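# Move bronze bushings from crate onto turntable disc

## Task

Pick every bronze bushing out of the crate and place it on the turntable's disc rather than its hub, standing upright on one of its open ends and resting directly on the disc. The steel bushings must stay in the crate. Do not end the scene while any bushing on the disc is still being carried round. The crate must not end up tilted or shifted out of its corner guides. When done, release everything and pull away so both arms hang in free air without touching anything.

## Robot and tools

Robot: two six-joint arms, left_arm and right_arm, each ending in a two-finger parallel gripper. Bases in the scene frame: left_arm at (-0.022, +0.711, 0) m, quat_wxyz (+0.998, 0, 0, -0.057); right_arm at (+0.118, -0.672, 0) m, quat_wxyz (+0.999, 0, 0, +0.049).

Scene frame: origin on the table top midway between the arms, +z up, +x out over the table, left_arm on the +y side. The arm names are not image sides. Printed hand positions may be slightly off, more so at long reach.

Gripper frame: fingers point along +z and close along y. end_effector_position is the spot between the pads when they are shut. Fingertips stick out about 19 mm past it when closed and 6 mm when fully open. While closing, the tips travel about 13 mm farther out, so keep that gap above a surface. A flat block juts about 9 cm toward the gripper's +x and turns with it.

execute_actions(actions): a list of actions run in sequence. Each action is a table of at most 15 rows, one row per control step of 1/30 s; if shorter, the final row is held until 15 steps pass. Each row holds 18 numbers in [-1, 1], both arms always included: left_arm dx, dy, dz, rx, ry, rz, left_gripper position, force_limit, speed, then the same nine for right_arm and right_gripper. dx..rz are an offset, not a pose: a target relative to that gripper's measured pose when the action began, expressed in the gripper's own axes; every row counts from that same start, not from the row before. For a call's first action the start is the last pose reported in the scene. Scale: 1.0 = 0.6 m or 180 degrees; rx, ry, rz form a single rotation vector. Each step, the command is clipped to 100 mm and 16 degrees from the measured pose, so long moves need several actions; after an action the arm goes only to its last clipped pose. Motion lags commands by about 0.17 s. An empty list just returns state and images.

Gripper numbers: position +1 = fully open (85 mm), about -0.8 = pads touching, -1 = close until blocked. force_limit -1/0/+1 gives roughly 20/128/235 N on a 40 mm object after a slow close; thin or tiny items may get less. speed -1/0/+1 gives about 20/85/150 mm/s; faster closing adds up to about 5 N (speed 0) or 12 N (speed +1). To grasp, send -1, keep sending it, and check object_status reads 2. Stopped fingers ignore new force_limit or speed until position changes by at least 0.01. To leave a gripper unchanged, resend its previous three numbers; zeros are a real command.

move(target, speed, stop_force, blocking): target is one 18-number row as above; its pose parts are offsets from the pose in the latest result showing one. Each gripper follows a straight line; both paths finish together, lasting 0.5 to 10 s (cut off at 10 s). Finger numbers are sent at the start. speed: m/s, 0.002 to 0.5, default 0.25; rotation limited to twice that in rad/s. stop_force: N, 14 to 160, shared by both arms, not allowed in the first 0.2 s or with blocking=false; an arm's path stops when its wrist sensor feels that much extra push against the motion for 2 steps, then backs off 2 steps and holds. Use it only slowly, not while the gripper rotates, and omit it when lifting off something it presses on. An arm within 1.5 mm and 0.5 degrees of its target counts as still. Paths do not avoid obstacles or the other arm; grippers lag, stray and may overshoot speed near full reach. blocking=false returns after 0.5 s; then call wait or stop before further motion.

wait(seconds): 0 to 10; arms hold their last command; returns early if a move ends. stop(): brakes a running move; fingers continue. zoom_image(camera, region): camera is cam_low, cam_left_wrist or cam_right_wrist; region [x0, y0, x1, y1] in pixels, top-left origin, at most 504 by 504. read_manual(section): licence texts only, default "licences". finished_scene(scene): ends the current scene given its number; irreversible, and the goal must still hold.

Results: a state line per arm with end_effector_position (m), end_effector_quat_wxyz and velocities, in the scene frame. "Hand target" is the pose each arm is now driven toward. "pose unreachable" means a clearance check altered or blocked that arm. Step readings list positions at some steps; HELD marks steps partly held back. object_status: 0 moving, 1 blocked while opening, 2 blocked while closing (holding), 3 reached the request or pads met. position_measured is in counts: 3 open, 78 about 60 mm, 130 about 40 mm, 180 about 20 mm, 230 pads together. Wrist force and Wrist torque are in each gripper's own axes, with offsets up to about 10 N, noise up to 3.7 N, saturation near 200 N; "no reading" is harmless. The move: line gives the ending (done, off_target, moving, held, fault, contact) and limits (paced = pose clipped; held = steps blocked, after which the arm may speed up), plus each gripper's distance to its target. Images come from cam_low, cam_left_wrist, cam_right_wrist (each 504x504).

Avoid: torque faults (load limits 671 N m shoulder pan and lift, 394 elbow, 97.3 each wrist, held weight included) and any outside force of 150 N, each stopping the arm for 10 s. Stiff arms fault easily if driven past a firm contact. Do not let the arms collide or press together, knock anything off the table, tip the crate or drop parts. Occasional tugs on held parts or nudges to loose ones may occur. Motors warm while holding loads: MOTOR HOT at 70 °C, brakes at 85 °C.

Each tool is called as name(argument=value, ...), one argument or row to a line, values as JSON.

## Session

execute_actions(
  actions=[],
)

Scene clock: 0.00 s.
left_arm: end_effector_position=(+0.5655, +0.3392, +0.3857) position_measured=3 object_status=3 end_effector_quat_wxyz=(+0.445, -0.210, +0.824, -0.279) end_effector_velocity=(+0.000, +0.001, -0.001) end_effector_angular_velocity=(+0.002, +0.001, +0.001) | right_arm: end_effector_position=(+0.8851, -0.4895, +0.1659) position_measured=3 object_status=3 end_effector_quat_wxyz=(-0.063, -0.187, +0.974, -0.110) end_effector_velocity=(+0.000, +0.000, +0.000) end_effector_angular_velocity=(+0.000, -0.001, +0.001)
Joint positions: left_arm=[-1.17  -1.606  2.793 -3.602 -0.739 -1.391] | right_arm=[-0.018 -1.351  2.226 -2.343 -1.804 -0.288]
Joint velocities: left_arm=[ 0.001  0.001  0.001  0.     0.    -0.   ] | right_arm=[ 0.    -0.    -0.    -0.001  0.    -0.001]
Motor temperatures (°C, as the motors report them): left_arm=[20 21 20 22 26 24] | right_arm=[21 19 20 23 22 25]
Wrist force (N, on the end effector, along its own x y z axes, offset not removed): no reading
Wrist torque (N m, same axes, about the end effector's origin, offset not removed): no reading
Hand target (left_arm): +0.565, +0.339, +0.386; +0.445, -0.210, +0.824, -0.279
Hand target (right_arm): +0.885, -0.490, +0.166; -0.063, -0.187, +0.974, -0.110

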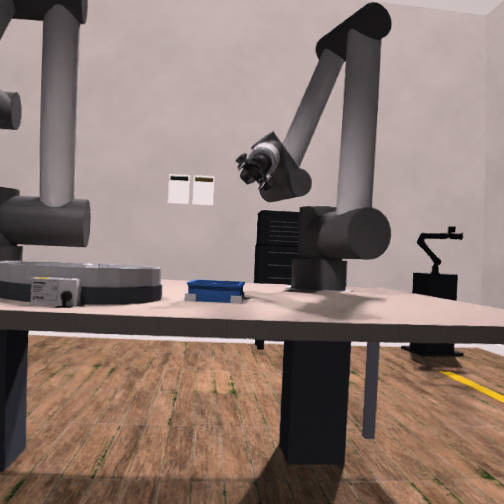

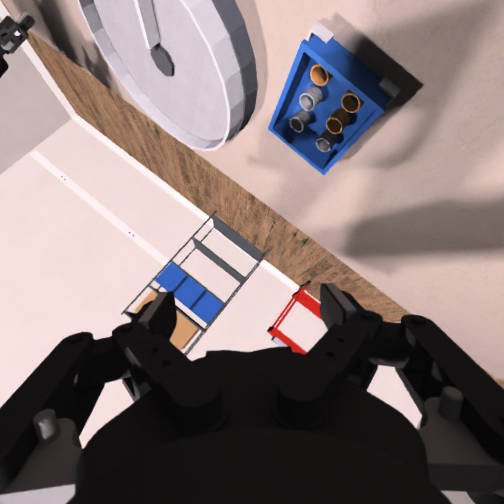

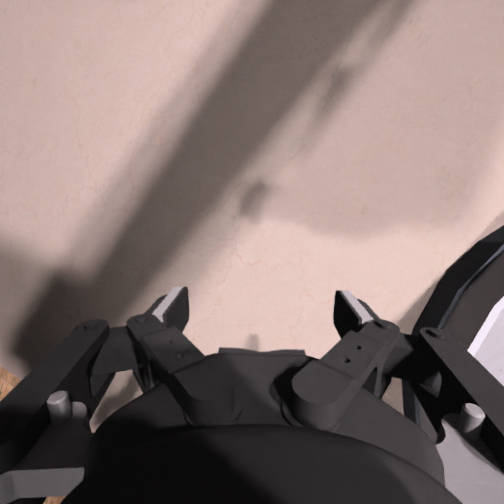

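zoom_image(
  camera="cam_left_wrist",
  region=[230, 0, 450, 200],
)

zoom_image(
  camera="cam_low",
  region=[0, 160, 280, 320],
)

Region (230, 0, 450, 200) of cam_left_wrist's 504x504 image, scaled by 2.291, with more detail than that image has; it fills the top 458 rows of this view, and the rest is white.

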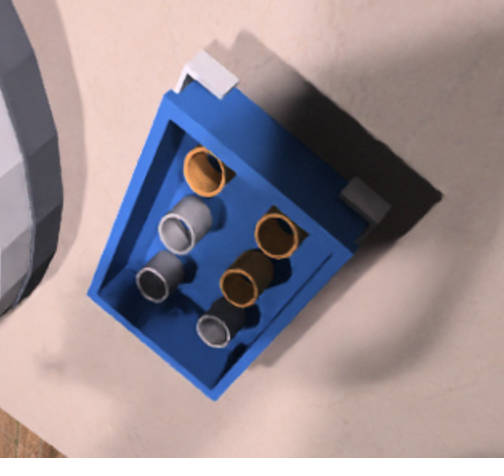

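Region (0, 160, 280, 320) of cam_low's 504x504 image, scaled by 1.800, with more detail than that image has; it fills the top 288 rows of this view, and the rest is white.

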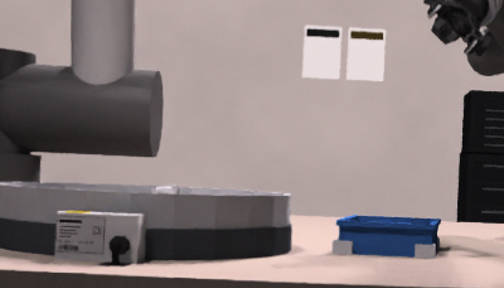

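move(
  target=[0.0425,-0.115,0.316,-0.189,0.301,0.142,1,0,0,-0.159,0.068,-0.557,0,0,0,1,0,0],
  speed=0.3,
)

Scene clock: 64.37 s.
left_arm: end_effector_position=(+0.7198, +0.2201, +0.3302) position_measured=3 object_status=3 end_effector_quat_wxyz=(+0.000, +0.000, +1.000, -0.001) end_effector_velocity=(+0.001, -0.001, -0.001) end_effector_angular_velocity=(+0.005, +0.007, -0.004) | right_arm: end_effector_position=(+0.9844, -0.3396, +0.4661) position_measured=3 object_status=3 end_effector_quat_wxyz=(-0.063, -0.187, +0.974, -0.110) end_effector_velocity=(+0.001, +0.001, +0.001) end_effector_angular_velocity=(-0.000, +0.001, +0.002)
Joint positions: left_arm=[-0.699 -1.446  2.051 -2.177 -1.572 -0.813] | right_arm=[ 0.131 -1.421  1.793 -1.806 -1.786 -0.135]
Joint velocities: left_arm=[ 0.     0.004 -0.006  0.011 -0.002  0.004] | right_arm=[ 0.001  0.001 -0.003  0.003 -0.    -0.   ]
Motor temperatures (°C, as the motors report them): left_arm=[20 21 20 22 26 24] | right_arm=[21 19 20 23 22 25]
Wrist force (N, on the end effector, along its own x y z axes, offset not removed): left_arm=[-1.2 11.1 -7.9] | right_arm=[-4.9 0.0 5.3]
Wrist torque (N m, same axes, about the end effector's origin, offset not removed): left_arm=[1.68 0.01 0.23] | right_arm=[0.43 1.09 0.26]
Hand target (left_arm): +0.720, +0.220, +0.330; -0.000, +0.000, +1.000, -0.001
Hand target (right_arm): +0.984, -0.340, +0.466; -0.063, -0.187, +0.974, -0.110
Off the commanded pose (left_arm): 0.001 m, 0 deg.
Off the commanded pose (right_arm): 0.000 m, 0 deg.
move: done

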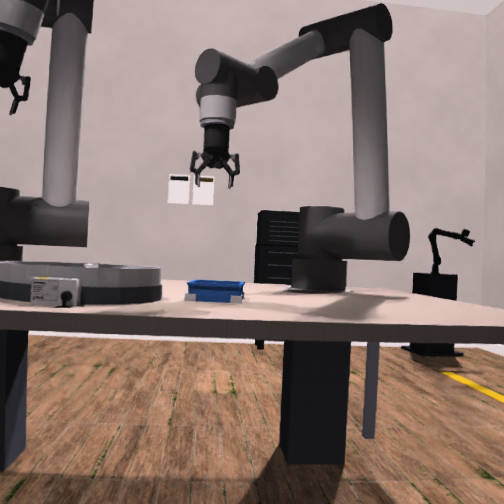

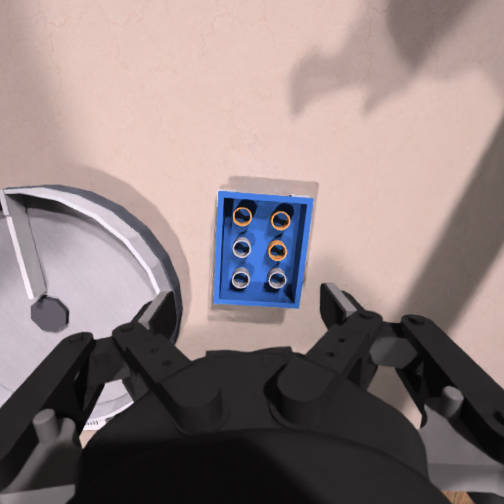

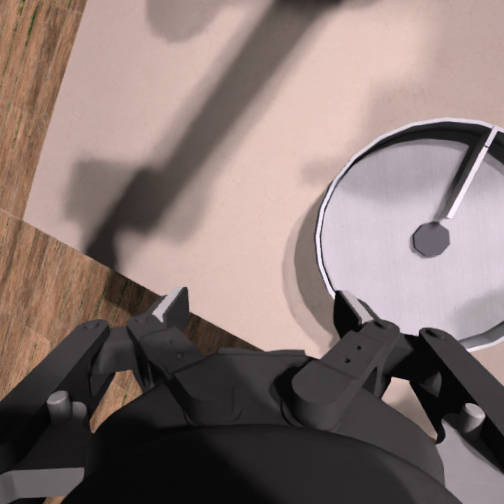

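zoom_image(
  camera="cam_right_wrist",
  region=[284, 100, 504, 320],
)

zoom_image(
  camera="cam_left_wrist",
  region=[180, 160, 350, 330],
)

zoom_image(
  camera="cam_low",
  region=[0, 250, 260, 320],
)

Region (284, 100, 504, 320) of cam_right_wrist's 504x504 image, scaled by 2.291, with more detail than that image has.

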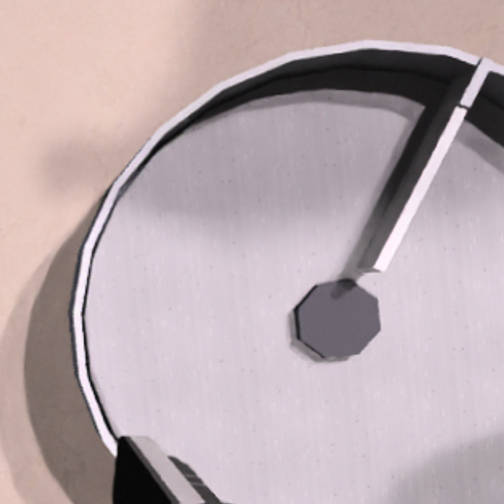

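Region (180, 160, 350, 330) of cam_left_wrist's 504x504 image, scaled by 2.965, with more detail than that image has.

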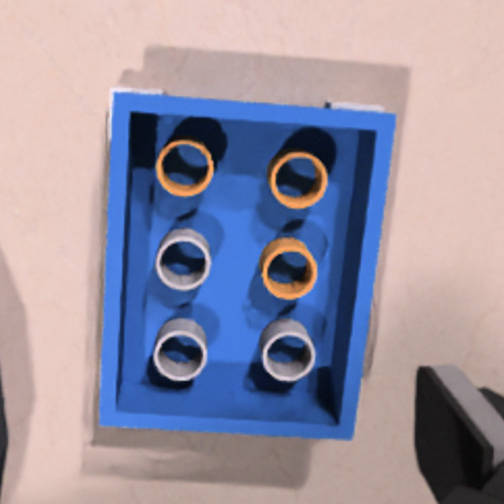

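Region (0, 250, 260, 320) of cam_low's 504x504 image, scaled by 1.938, with more detail than that image has; it fills the top 136 rows of this view, and the rest is white.

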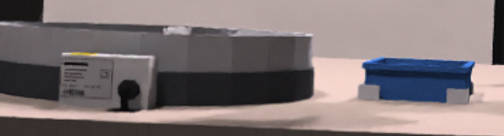

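move(
  target=[-0.075,0.025,0.217,0,0,0,1,0,0,0,0,0,0,0,0,1,0,0],
)

zoom_image(
  camera="cam_left_wrist",
  region=[130, 130, 380, 380],
)

Scene clock: 89.63 s.
left_arm: end_effector_position=(+0.7648, +0.2347, +0.2003) position_measured=3 object_status=3 end_effector_quat_wxyz=(+0.000, +0.000, +1.000, -0.001) end_effector_velocity=(+0.000, +0.000, -0.003) end_effector_angular_velocity=(+0.001, +0.001, +0.000) | right_arm: end_effector_position=(+0.9844, -0.3396, +0.4660) position_measured=3 object_status=3 end_effector_quat_wxyz=(-0.063, -0.187, +0.974, -0.110) end_effector_velocity=(+0.002, -0.002, +0.001) end_effector_angular_velocity=(+0.001, -0.003, -0.004)
Joint positions: left_arm=[-0.651 -1.304  2.099 -2.367 -1.572 -0.765] | right_arm=[ 0.131 -1.421  1.793 -1.806 -1.786 -0.135]
Joint velocities: left_arm=[ 0.001  0.003  0.001 -0.002 -0.001  0.001] | right_arm=[-0.003 -0.    -0.    -0.003  0.     0.001]
Motor temperatures (°C, as the motors report them): left_arm=[20 21 20 22 26 24] | right_arm=[21 19 20 23 22 25]
Wrist force (N, on the end effector, along its own x y z axes, offset not removed): left_arm=[-2.7 11.3 -9.1] | right_arm=[-5.6 1.7 6.1]
Wrist torque (N m, same axes, about the end effector's origin, offset not removed): left_arm=[1.74 0.61 0.07] | right_arm=[0.60 1.30 0.17]
Hand target (left_arm): +0.765, +0.235, +0.200; +0.000, +0.000, +1.000, -0.001
Hand target (right_arm): +0.984, -0.340, +0.466; -0.063, -0.187, +0.974, -0.110
Off the commanded pose (left_arm): 0.000 m, 0 deg.
Off the commanded pose (right_arm): 0.000 m, 0 deg.
move: done

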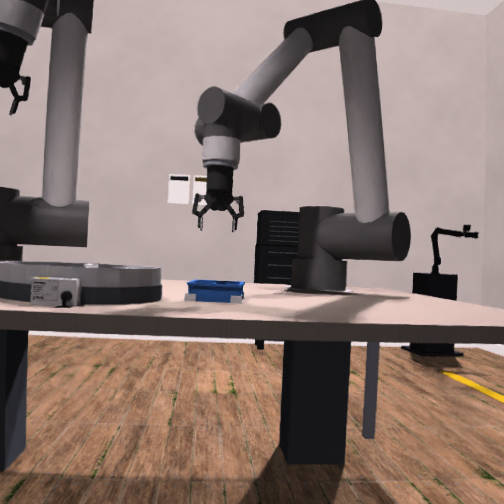

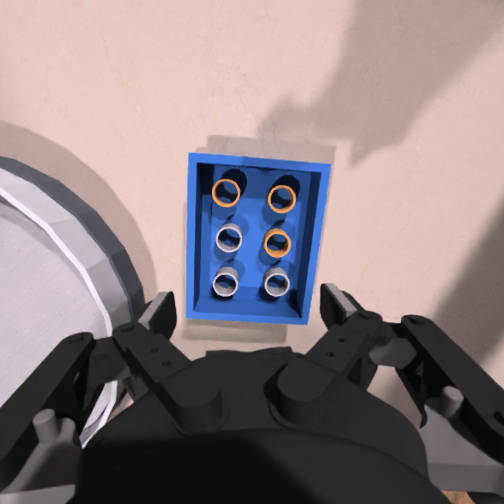

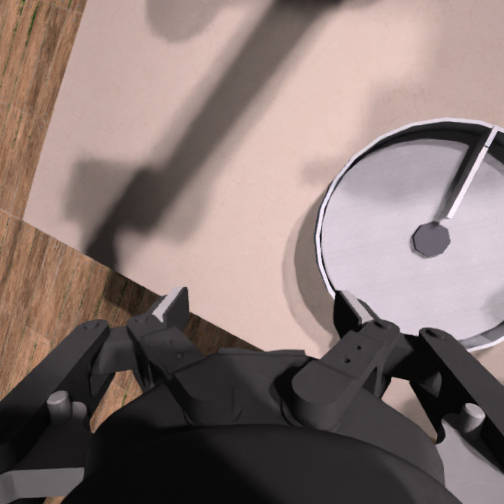

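Region (130, 130, 380, 380) of cam_left_wrist's 504x504 image, scaled by 2.016, with more detail than that image has.

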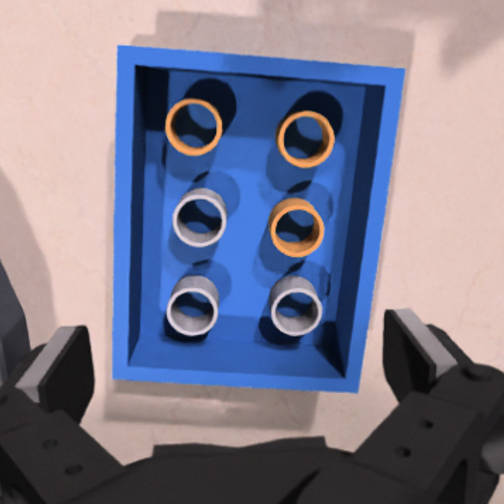

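move(
  target=[0.07,-0.038,0.183,0,0,0.022,0.05,0,0,0,0,0,0,0,0,1,0,0],
)

zoom_image(
  camera="cam_left_wrist",
  region=[100, 150, 400, 450],
)

zoom_image(
  camera="cam_low",
  region=[150, 220, 290, 320],
)

Scene clock: 130.83 s.
left_arm: end_effector_position=(+0.7231, +0.2116, +0.0908) position_measured=123 object_status=3 end_effector_quat_wxyz=(+0.000, +0.035, +0.999, -0.001) end_effector_velocity=(-0.001, -0.002, -0.002) end_effector_angular_velocity=(-0.000, -0.001, -0.002) | right_arm: end_effector_position=(+0.9844, -0.3396, +0.4661) position_measured=3 object_status=3 end_effector_quat_wxyz=(-0.063, -0.187, +0.974, -0.110) end_effector_velocity=(+0.000, -0.000, +0.000) end_effector_angular_velocity=(-0.000, -0.000, -0.001)
Joint positions: left_arm=[-0.703 -1.207  2.184 -2.549 -1.572 -0.748] | right_arm=[ 0.131 -1.421  1.793 -1.806 -1.786 -0.135]
Joint velocities: left_arm=[-0.002  0.002  0.001 -0.004  0.     0.   ] | right_arm=[-0.    -0.    -0.    -0.    -0.     0.001]
Motor temperatures (°C, as the motors report them): left_arm=[20 21 20 22 26 24] | right_arm=[21 19 20 23 22 25]
Wrist force (N, on the end effector, along its own x y z axes, offset not removed): left_arm=[-2.1 4.2 -7.9] | right_arm=[-5.6 3.9 5.5]
Wrist torque (N m, same axes, about the end effector's origin, offset not removed): left_arm=[0.38 0.27 -0.10] | right_arm=[1.16 1.25 0.29]
Hand target (left_arm): +0.723, +0.212, +0.091; +0.000, +0.035, +0.999, -0.001
Hand target (right_arm): +0.984, -0.340, +0.466; -0.063, -0.187, +0.974, -0.110
Off the commanded pose (left_arm): 0.000 m, 0 deg.
Off the commanded pose (right_arm): 0.000 m, 0 deg.
move: done

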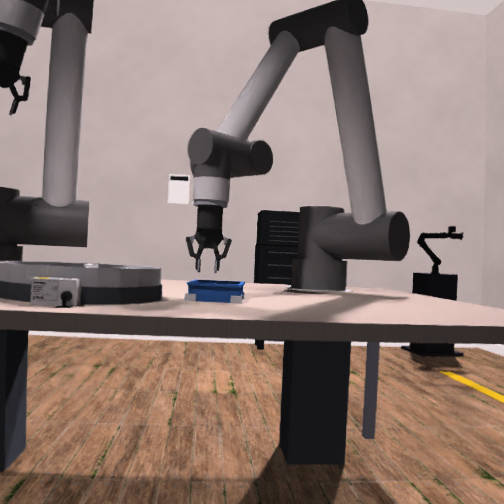

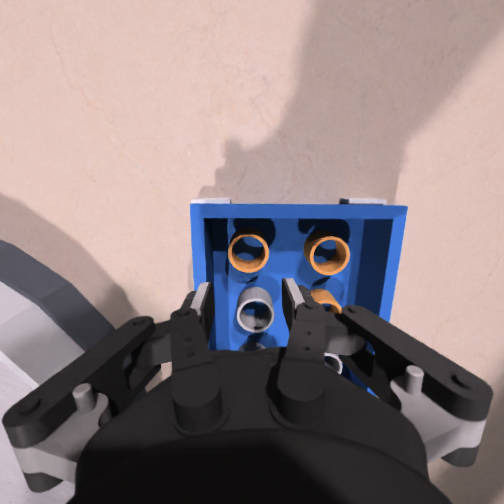

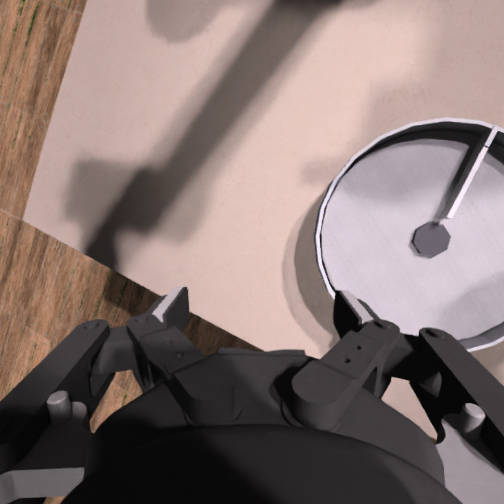

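Region (100, 150, 400, 450) of cam_left_wrist's 504x504 image, scaled by 1.680, with more detail than that image has.

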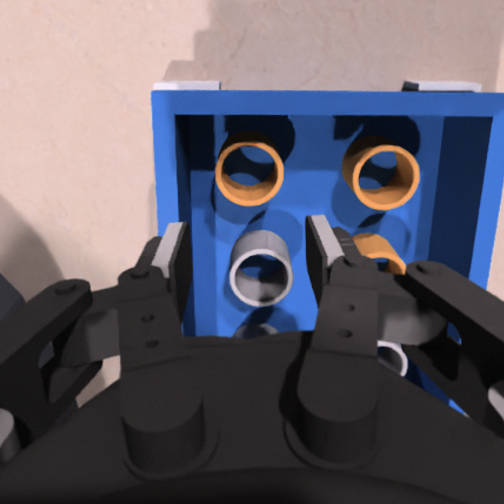

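Region (150, 220, 290, 320) of cam_low's 504x504 image, scaled by 3.600, with more detail than that image has; it fills the top 360 rows of this view, and the rest is white.

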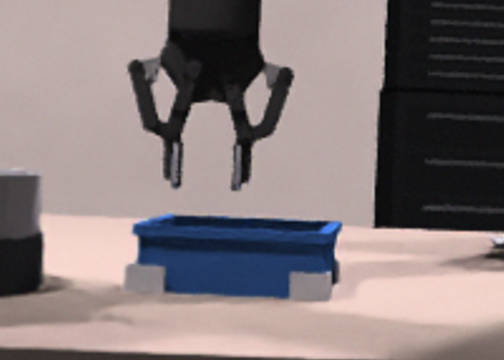

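move(
  target=[0.012,0,0.04,0,0,0,0.05,0,0,0,0,0,0,0,0,1,0,0],
  speed=0.1,
)

zoom_image(
  camera="cam_left_wrist",
  region=[150, 180, 350, 380],
)

zoom_image(
  camera="cam_low",
  region=[150, 220, 290, 320],
)

Scene clock: 148.23 s.
left_arm: end_effector_position=(+0.7160, +0.2121, +0.0670) position_measured=123 object_status=3 end_effector_quat_wxyz=(+0.000, +0.035, +0.999, -0.001) end_effector_velocity=(-0.000, -0.001, -0.000) end_effector_angular_velocity=(-0.002, -0.001, +0.000) | right_arm: end_effector_position=(+0.9844, -0.3396, +0.4660) position_measured=3 object_status=3 end_effector_quat_wxyz=(-0.063, -0.187, +0.974, -0.110) end_effector_velocity=(+0.000, -0.000, -0.000) end_effector_angular_velocity=(-0.000, -0.001, -0.001)
Joint positions: left_arm=[-0.708 -1.184  2.202 -2.591 -1.572 -0.753] | right_arm=[ 0.131 -1.421  1.793 -1.806 -1.786 -0.135]
Joint velocities: left_arm=[-0.     0.     0.001 -0.003 -0.001 -0.   ] | right_arm=[-0.     0.    -0.    -0.001 -0.     0.001]
Motor temperatures (°C, as the motors report them): left_arm=[20 21 20 22 26 24] | right_arm=[21 19 20 23 22 25]
Wrist force (N, on the end effector, along its own x y z axes, offset not removed): left_arm=[-1.5 4.1 -3.5] | right_arm=[-5.2 2.1 4.3]
Wrist torque (N m, same axes, about the end effector's origin, offset not removed): left_arm=[0.39 -0.06 0.07] | right_arm=[0.76 1.25 0.30]
Hand target (left_arm): +0.716, +0.212, +0.067; +0.000, +0.035, +0.999, -0.001
Hand target (right_arm): +0.984, -0.340, +0.466; -0.063, -0.187, +0.974, -0.110
Off the commanded pose (left_arm): 0.000 m, 0 deg.
Off the commanded pose (right_arm): 0.000 m, 0 deg.
move: done

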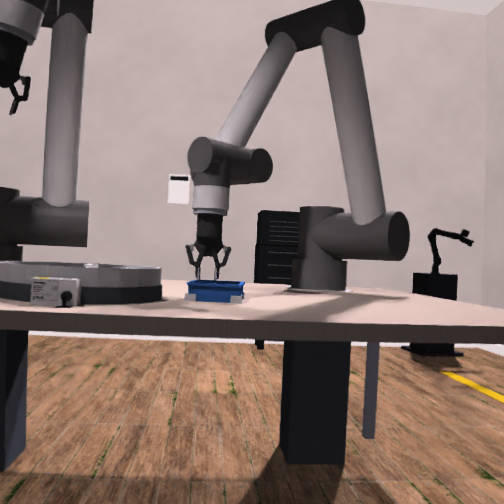

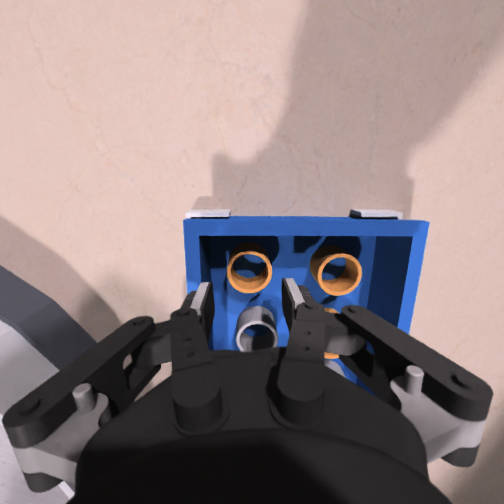

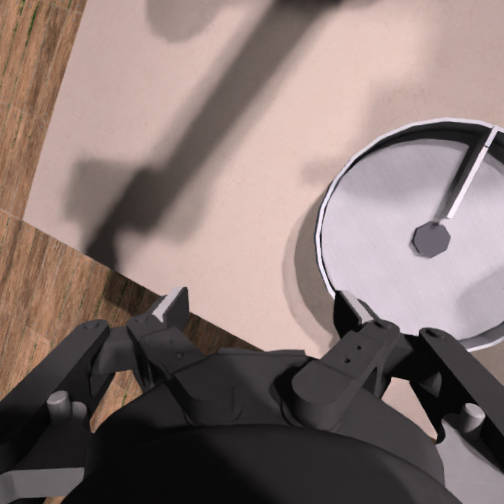

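Region (150, 180, 350, 380) of cam_left_wrist's 504x504 image, scaled by 2.520, with more detail than that image has.

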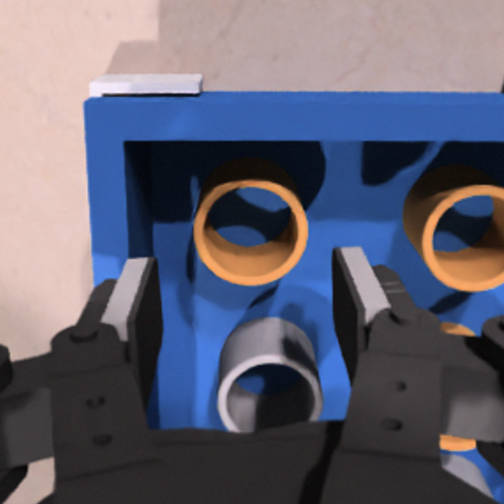

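Region (150, 220, 290, 320) of cam_low's 504x504 image, scaled by 3.600, with more detail than that image has; it fills the top 360 rows of this view, and the rest is white.

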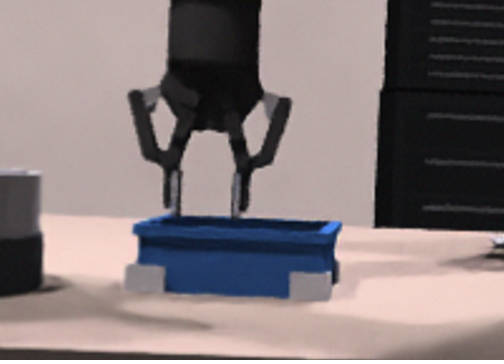

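move(
  target=[-0.002,0.002,0,0,0,0,-0.06,0,0,0,0,0,0,0,0,1,0,0],
  speed=0.05,
)

move(
  target=[0,0,0.03,0,0,0,-0.06,0,0,0,0,0,0,0,0,1,0,0],
  speed=0.01,
  stop_force=15,
)

zoom_image(
  camera="cam_left_wrist",
  region=[150, 180, 350, 380],
)

Scene clock: 169.93 s.
left_arm: end_effector_position=(+0.7172, +0.2131, +0.0670) position_measured=136 object_status=3 end_effector_quat_wxyz=(+0.000, +0.035, +0.999, -0.001) end_effector_velocity=(+0.001, +0.001, +0.000) end_effector_angular_velocity=(-0.001, +0.000, +0.001) | right_arm: end_effector_position=(+0.9844, -0.3396, +0.4661) position_measured=3 object_status=3 end_effector_quat_wxyz=(-0.063, -0.187, +0.974, -0.110) end_effector_velocity=(-0.001, +0.002, -0.000) end_effector_angular_velocity=(-0.000, +0.001, +0.003)
Joint positions: left_arm=[-0.707 -1.183  2.201 -2.59  -1.572 -0.751] | right_arm=[ 0.131 -1.421  1.793 -1.806 -1.786 -0.135]
Joint velocities: left_arm=[ 0.002 -0.    -0.001  0.    -0.001  0.   ] | right_arm=[ 0.002 -0.     0.     0.001 -0.    -0.001]
Motor temperatures (°C, as the motors report them): left_arm=[20 21 20 22 26 24] | right_arm=[21 19 20 23 22 25]
Wrist force (N, on the end effector, along its own x y z axes, offset not removed): left_arm=[-1.5 6.3 -2.3] | right_arm=[-5.1 -0.2 7.9]
Wrist torque (N m, same axes, about the end effector's origin, offset not removed): left_arm=[0.81 0.21 0.27] | right_arm=[0.34 1.09 0.19]
Hand target (left_arm): +0.717, +0.213, +0.067; +0.000, +0.035, +0.999, -0.001
Hand target (right_arm): +0.984, -0.340, +0.466; -0.063, -0.187, +0.974, -0.110
Off the commanded pose (left_arm): 0.000 m, 0 deg.
Off the commanded pose (right_arm): 0.000 m, 0 deg.
move: done

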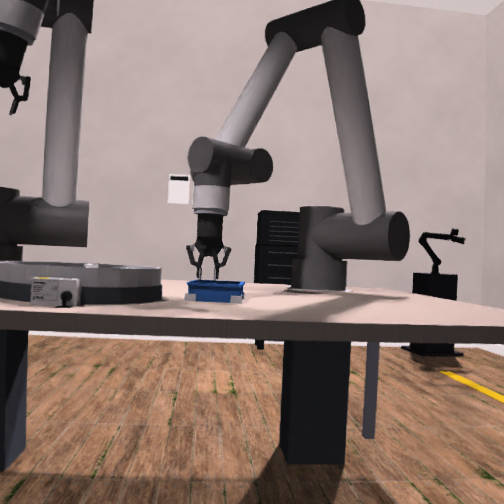

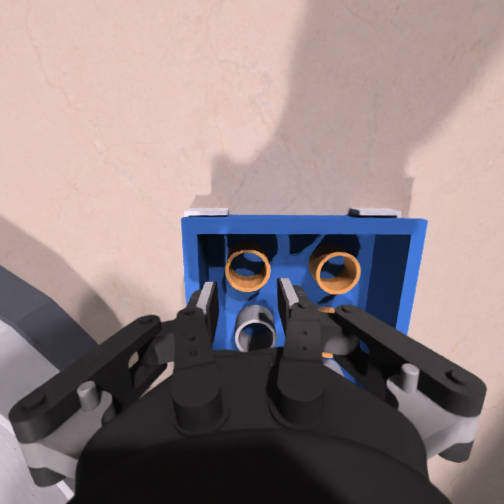

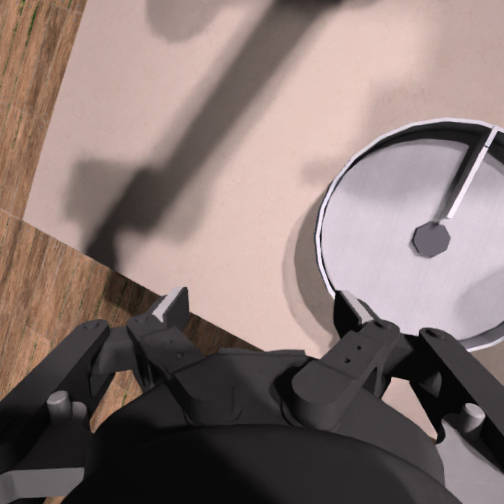

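Scene clock: 171.97 s.
left_arm: end_effector_position=(+0.7173, +0.2131, +0.0491) position_measured=136 object_status=3 end_effector_quat_wxyz=(+0.000, +0.035, +0.999, -0.001) end_effector_velocity=(+0.000, +0.000, -0.002) end_effector_angular_velocity=(+0.000, -0.000, -0.000) | right_arm: end_effector_position=(+0.9844, -0.3396, +0.4661) position_measured=3 object_status=3 end_effector_quat_wxyz=(-0.063, -0.187, +0.974, -0.110) end_effector_velocity=(+0.001, +0.000, +0.000) end_effector_angular_velocity=(+0.000, -0.003, -0.001)
Joint positions: left_arm=[-0.707 -1.161  2.207 -2.618 -1.572 -0.751] | right_arm=[ 0.131 -1.421  1.793 -1.806 -1.786 -0.135]
Joint velocities: left_arm=[ 0.     0.002  0.    -0.003  0.     0.   ] | right_arm=[ 0.     0.     0.    -0.003 -0.     0.002]
Motor temperatures (°C, as the motors report them): left_arm=[20 21 20 22 26 24] | right_arm=[21 19 20 23 22 25]
Wrist force (N, on the end effector, along its own x y z axes, offset not removed): left_arm=[-3.4 5.0 -1.9] | right_arm=[-4.2 1.2 5.6]
Wrist torque (N m, same axes, about the end effector's origin, offset not removed): left_arm=[0.58 0.46 0.06] | right_arm=[0.63 1.06 0.32]
Hand target (left_arm): +0.717, +0.213, +0.049; +0.000, +0.035, +0.999, -0.001
Hand target (right_arm): +0.984, -0.340, +0.466; -0.063, -0.187, +0.974, -0.110
Off the commanded pose (left_arm): 0.000 m, 0 deg.
Off the commanded pose (right_arm): 0.000 m, 0 deg.
move: done

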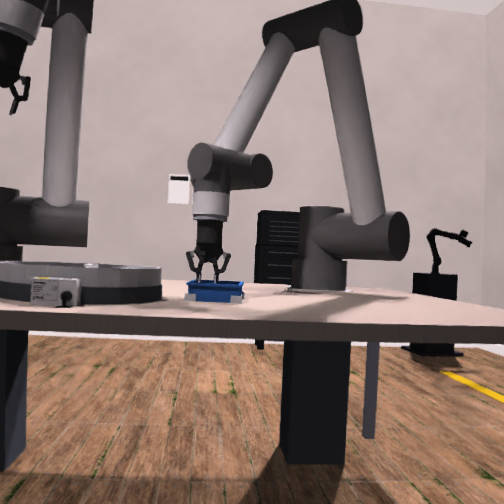

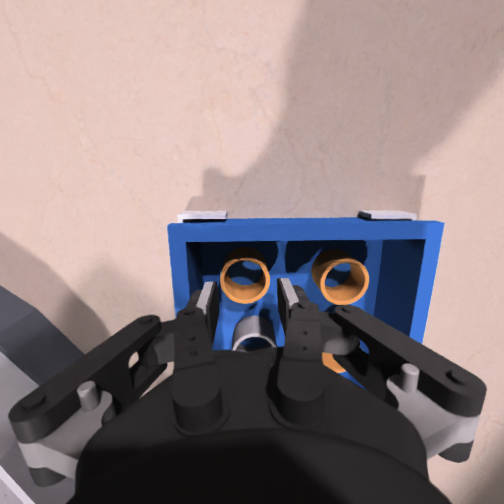

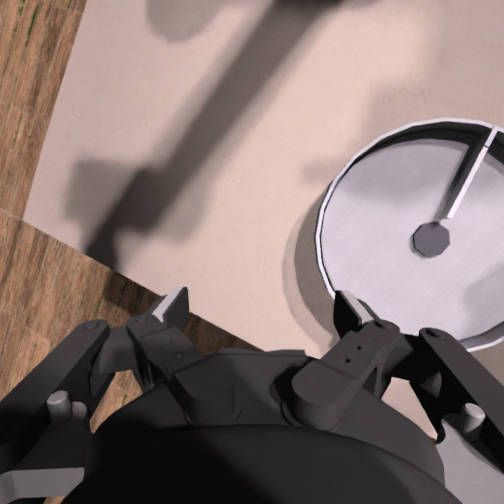

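Region (150, 180, 350, 380) of cam_left_wrist's 504x504 image, scaled by 2.520, with more detail than that image has.

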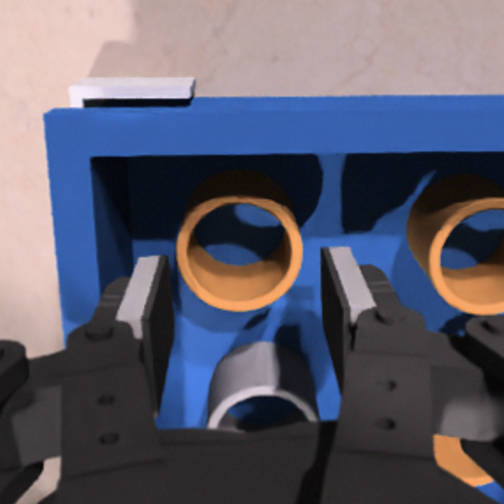

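move(
  target=[-0.0025,-0.0025,0.03,0,0,0,-0.06,0,0,0,0,0,0,0,0,1,0,0],
  speed=0.01,
  stop_force=15,
)

zoom_image(
  camera="cam_left_wrist",
  region=[150, 180, 350, 380],
)

Scene clock: 187.17 s.
left_arm: end_effector_position=(+0.7187, +0.2114, +0.0313) position_measured=136 object_status=3 end_effector_quat_wxyz=(+0.000, +0.035, +0.999, -0.001) end_effector_velocity=(+0.001, -0.001, -0.001) end_effector_angular_velocity=(-0.001, -0.000, +0.000) | right_arm: end_effector_position=(+0.9844, -0.3396, +0.4661) position_measured=3 object_status=3 end_effector_quat_wxyz=(-0.063, -0.187, +0.974, -0.110) end_effector_velocity=(-0.000, -0.001, -0.000) end_effector_angular_velocity=(-0.000, +0.001, -0.002)
Joint positions: left_arm=[-0.707 -1.137  2.209 -2.644 -1.572 -0.751] | right_arm=[ 0.131 -1.421  1.793 -1.806 -1.786 -0.135]
Joint velocities: left_arm=[ 0.     0.002 -0.001 -0.002 -0.001  0.   ] | right_arm=[-0.001  0.    -0.     0.001 -0.     0.002]
Motor temperatures (°C, as the motors report them): left_arm=[20 21 20 22 26 24] | right_arm=[21 19 20 23 22 25]
Wrist force (N, on the end effector, along its own x y z axes, offset not removed): left_arm=[-1.4 3.3 -9.9] | right_arm=[-2.5 4.6 6.2]
Wrist torque (N m, same axes, about the end effector's origin, offset not removed): left_arm=[0.01 0.12 0.29] | right_arm=[1.36 0.68 0.22]
Hand target (left_arm): +0.719, +0.211, +0.031; +0.000, +0.035, +0.999, -0.001
Hand target (right_arm): +0.984, -0.340, +0.466; -0.063, -0.187, +0.974, -0.110
Off the commanded pose (left_arm): 0.000 m, 0 deg.
Off the commanded pose (right_arm): 0.000 m, 0 deg.
move: done

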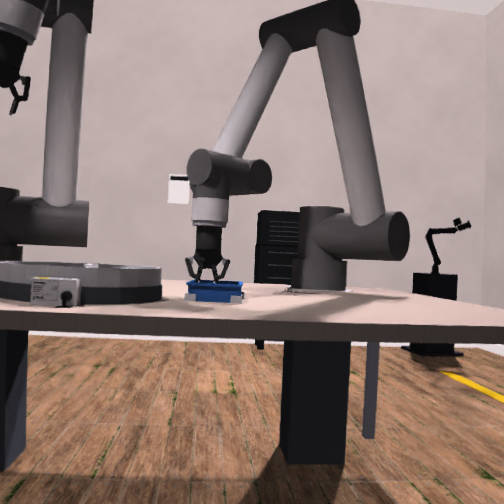

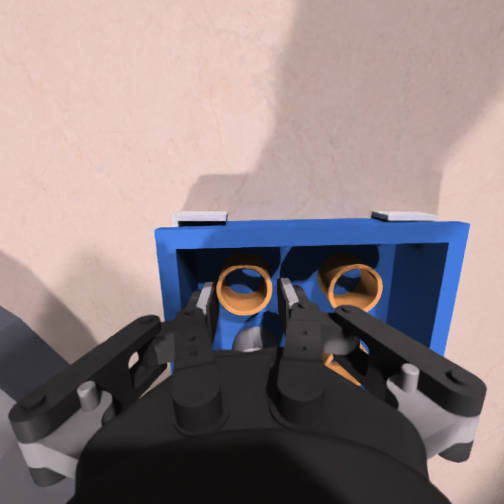

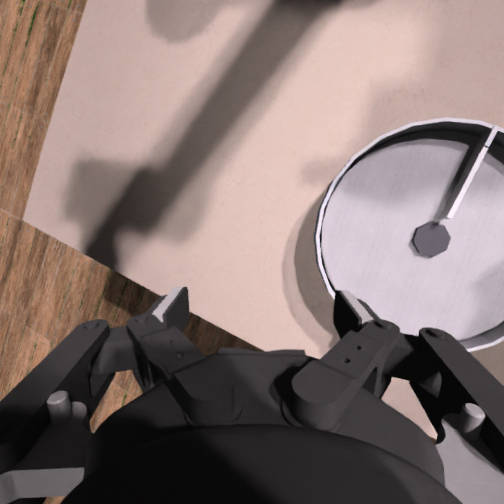

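Region (150, 180, 350, 380) of cam_left_wrist's 504x504 image, scaled by 2.520, with more detail than that image has.

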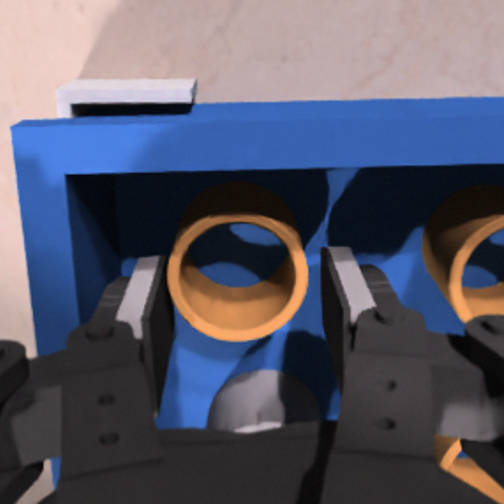

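move(
  target=[0,-0.001,0.022,0,0,0,-0.06,0,0,0,0,0,0,0,0,1,0,0],
  speed=0.008,
  stop_force=15,
)

zoom_image(
  camera="cam_left_wrist",
  region=[150, 180, 350, 380],
)

Scene clock: 194.83 s.
left_arm: end_effector_position=(+0.7186, +0.2114, +0.0287) position_measured=136 object_status=3 end_effector_quat_wxyz=(+0.000, +0.035, +0.999, -0.001) end_effector_velocity=(-0.000, +0.001, +0.001) end_effector_angular_velocity=(+0.002, +0.001, +0.000) | right_arm: end_effector_position=(+0.9844, -0.3396, +0.4661) position_measured=3 object_status=3 end_effector_quat_wxyz=(-0.063, -0.187, +0.974, -0.110) end_effector_velocity=(+0.001, -0.000, +0.000) end_effector_angular_velocity=(+0.000, -0.002, -0.000)
Joint positions: left_arm=[-0.707 -1.134  2.21  -2.648 -1.572 -0.752] | right_arm=[ 0.131 -1.421  1.793 -1.806 -1.786 -0.135]
Joint velocities: left_arm=[-0.    -0.002 -0.     0.005  0.001 -0.   ] | right_arm=[-0.    -0.    -0.    -0.002 -0.    -0.   ]
Motor temperatures (°C, as the motors report them): left_arm=[20 21 20 22 26 24] | right_arm=[21 19 20 23 22 25]
Wrist force (N, on the end effector, along its own x y z axes, offset not removed): left_arm=[-8.0 5.4 -17.3] | right_arm=[-3.8 1.9 7.2]
Wrist torque (N m, same axes, about the end effector's origin, offset not removed): left_arm=[0.35 0.92 -0.03] | right_arm=[0.73 0.95 0.23]
Hand target (left_arm): +0.719, +0.211, +0.029; +0.000, +0.035, +0.999, -0.001
Hand target (right_arm): +0.984, -0.340, +0.466; -0.063, -0.187, +0.974, -0.110
Off the commanded pose (left_arm): 0.011 m, 0 deg.
Off the commanded pose (right_arm): 0.000 m, 0 deg.
move: contact (left_arm)

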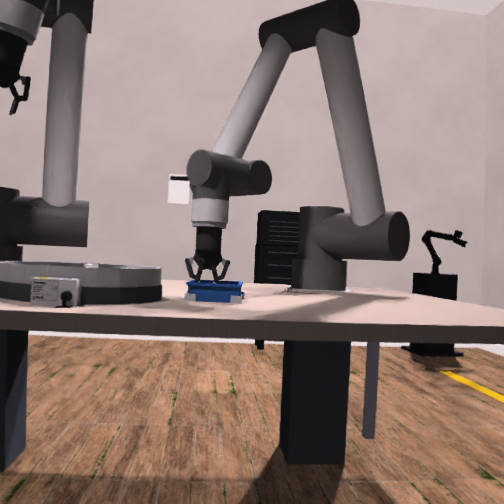

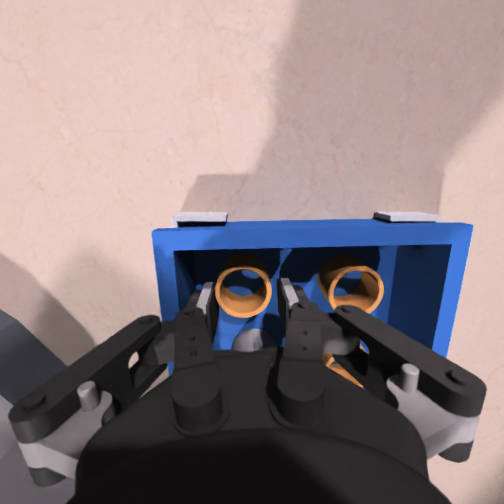

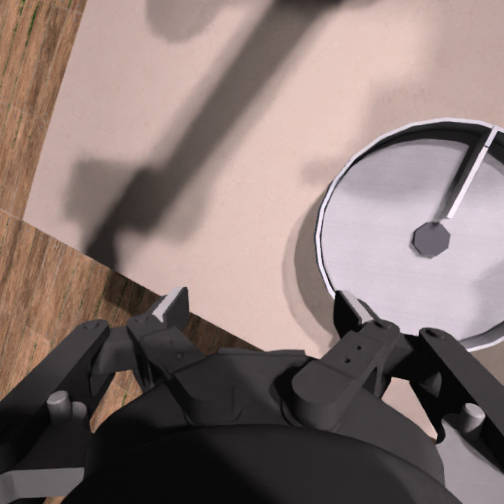

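Region (150, 180, 350, 380) of cam_left_wrist's 504x504 image, scaled by 2.520, with more detail than that image has.

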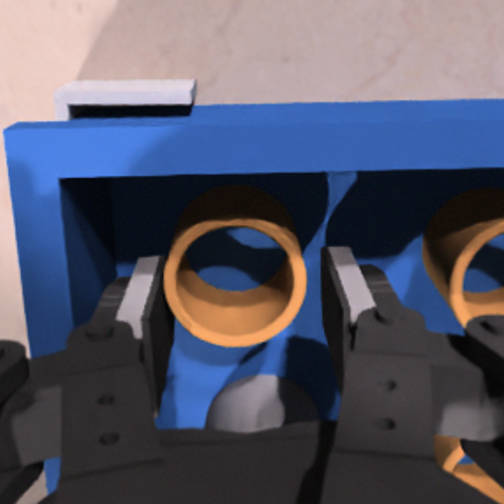

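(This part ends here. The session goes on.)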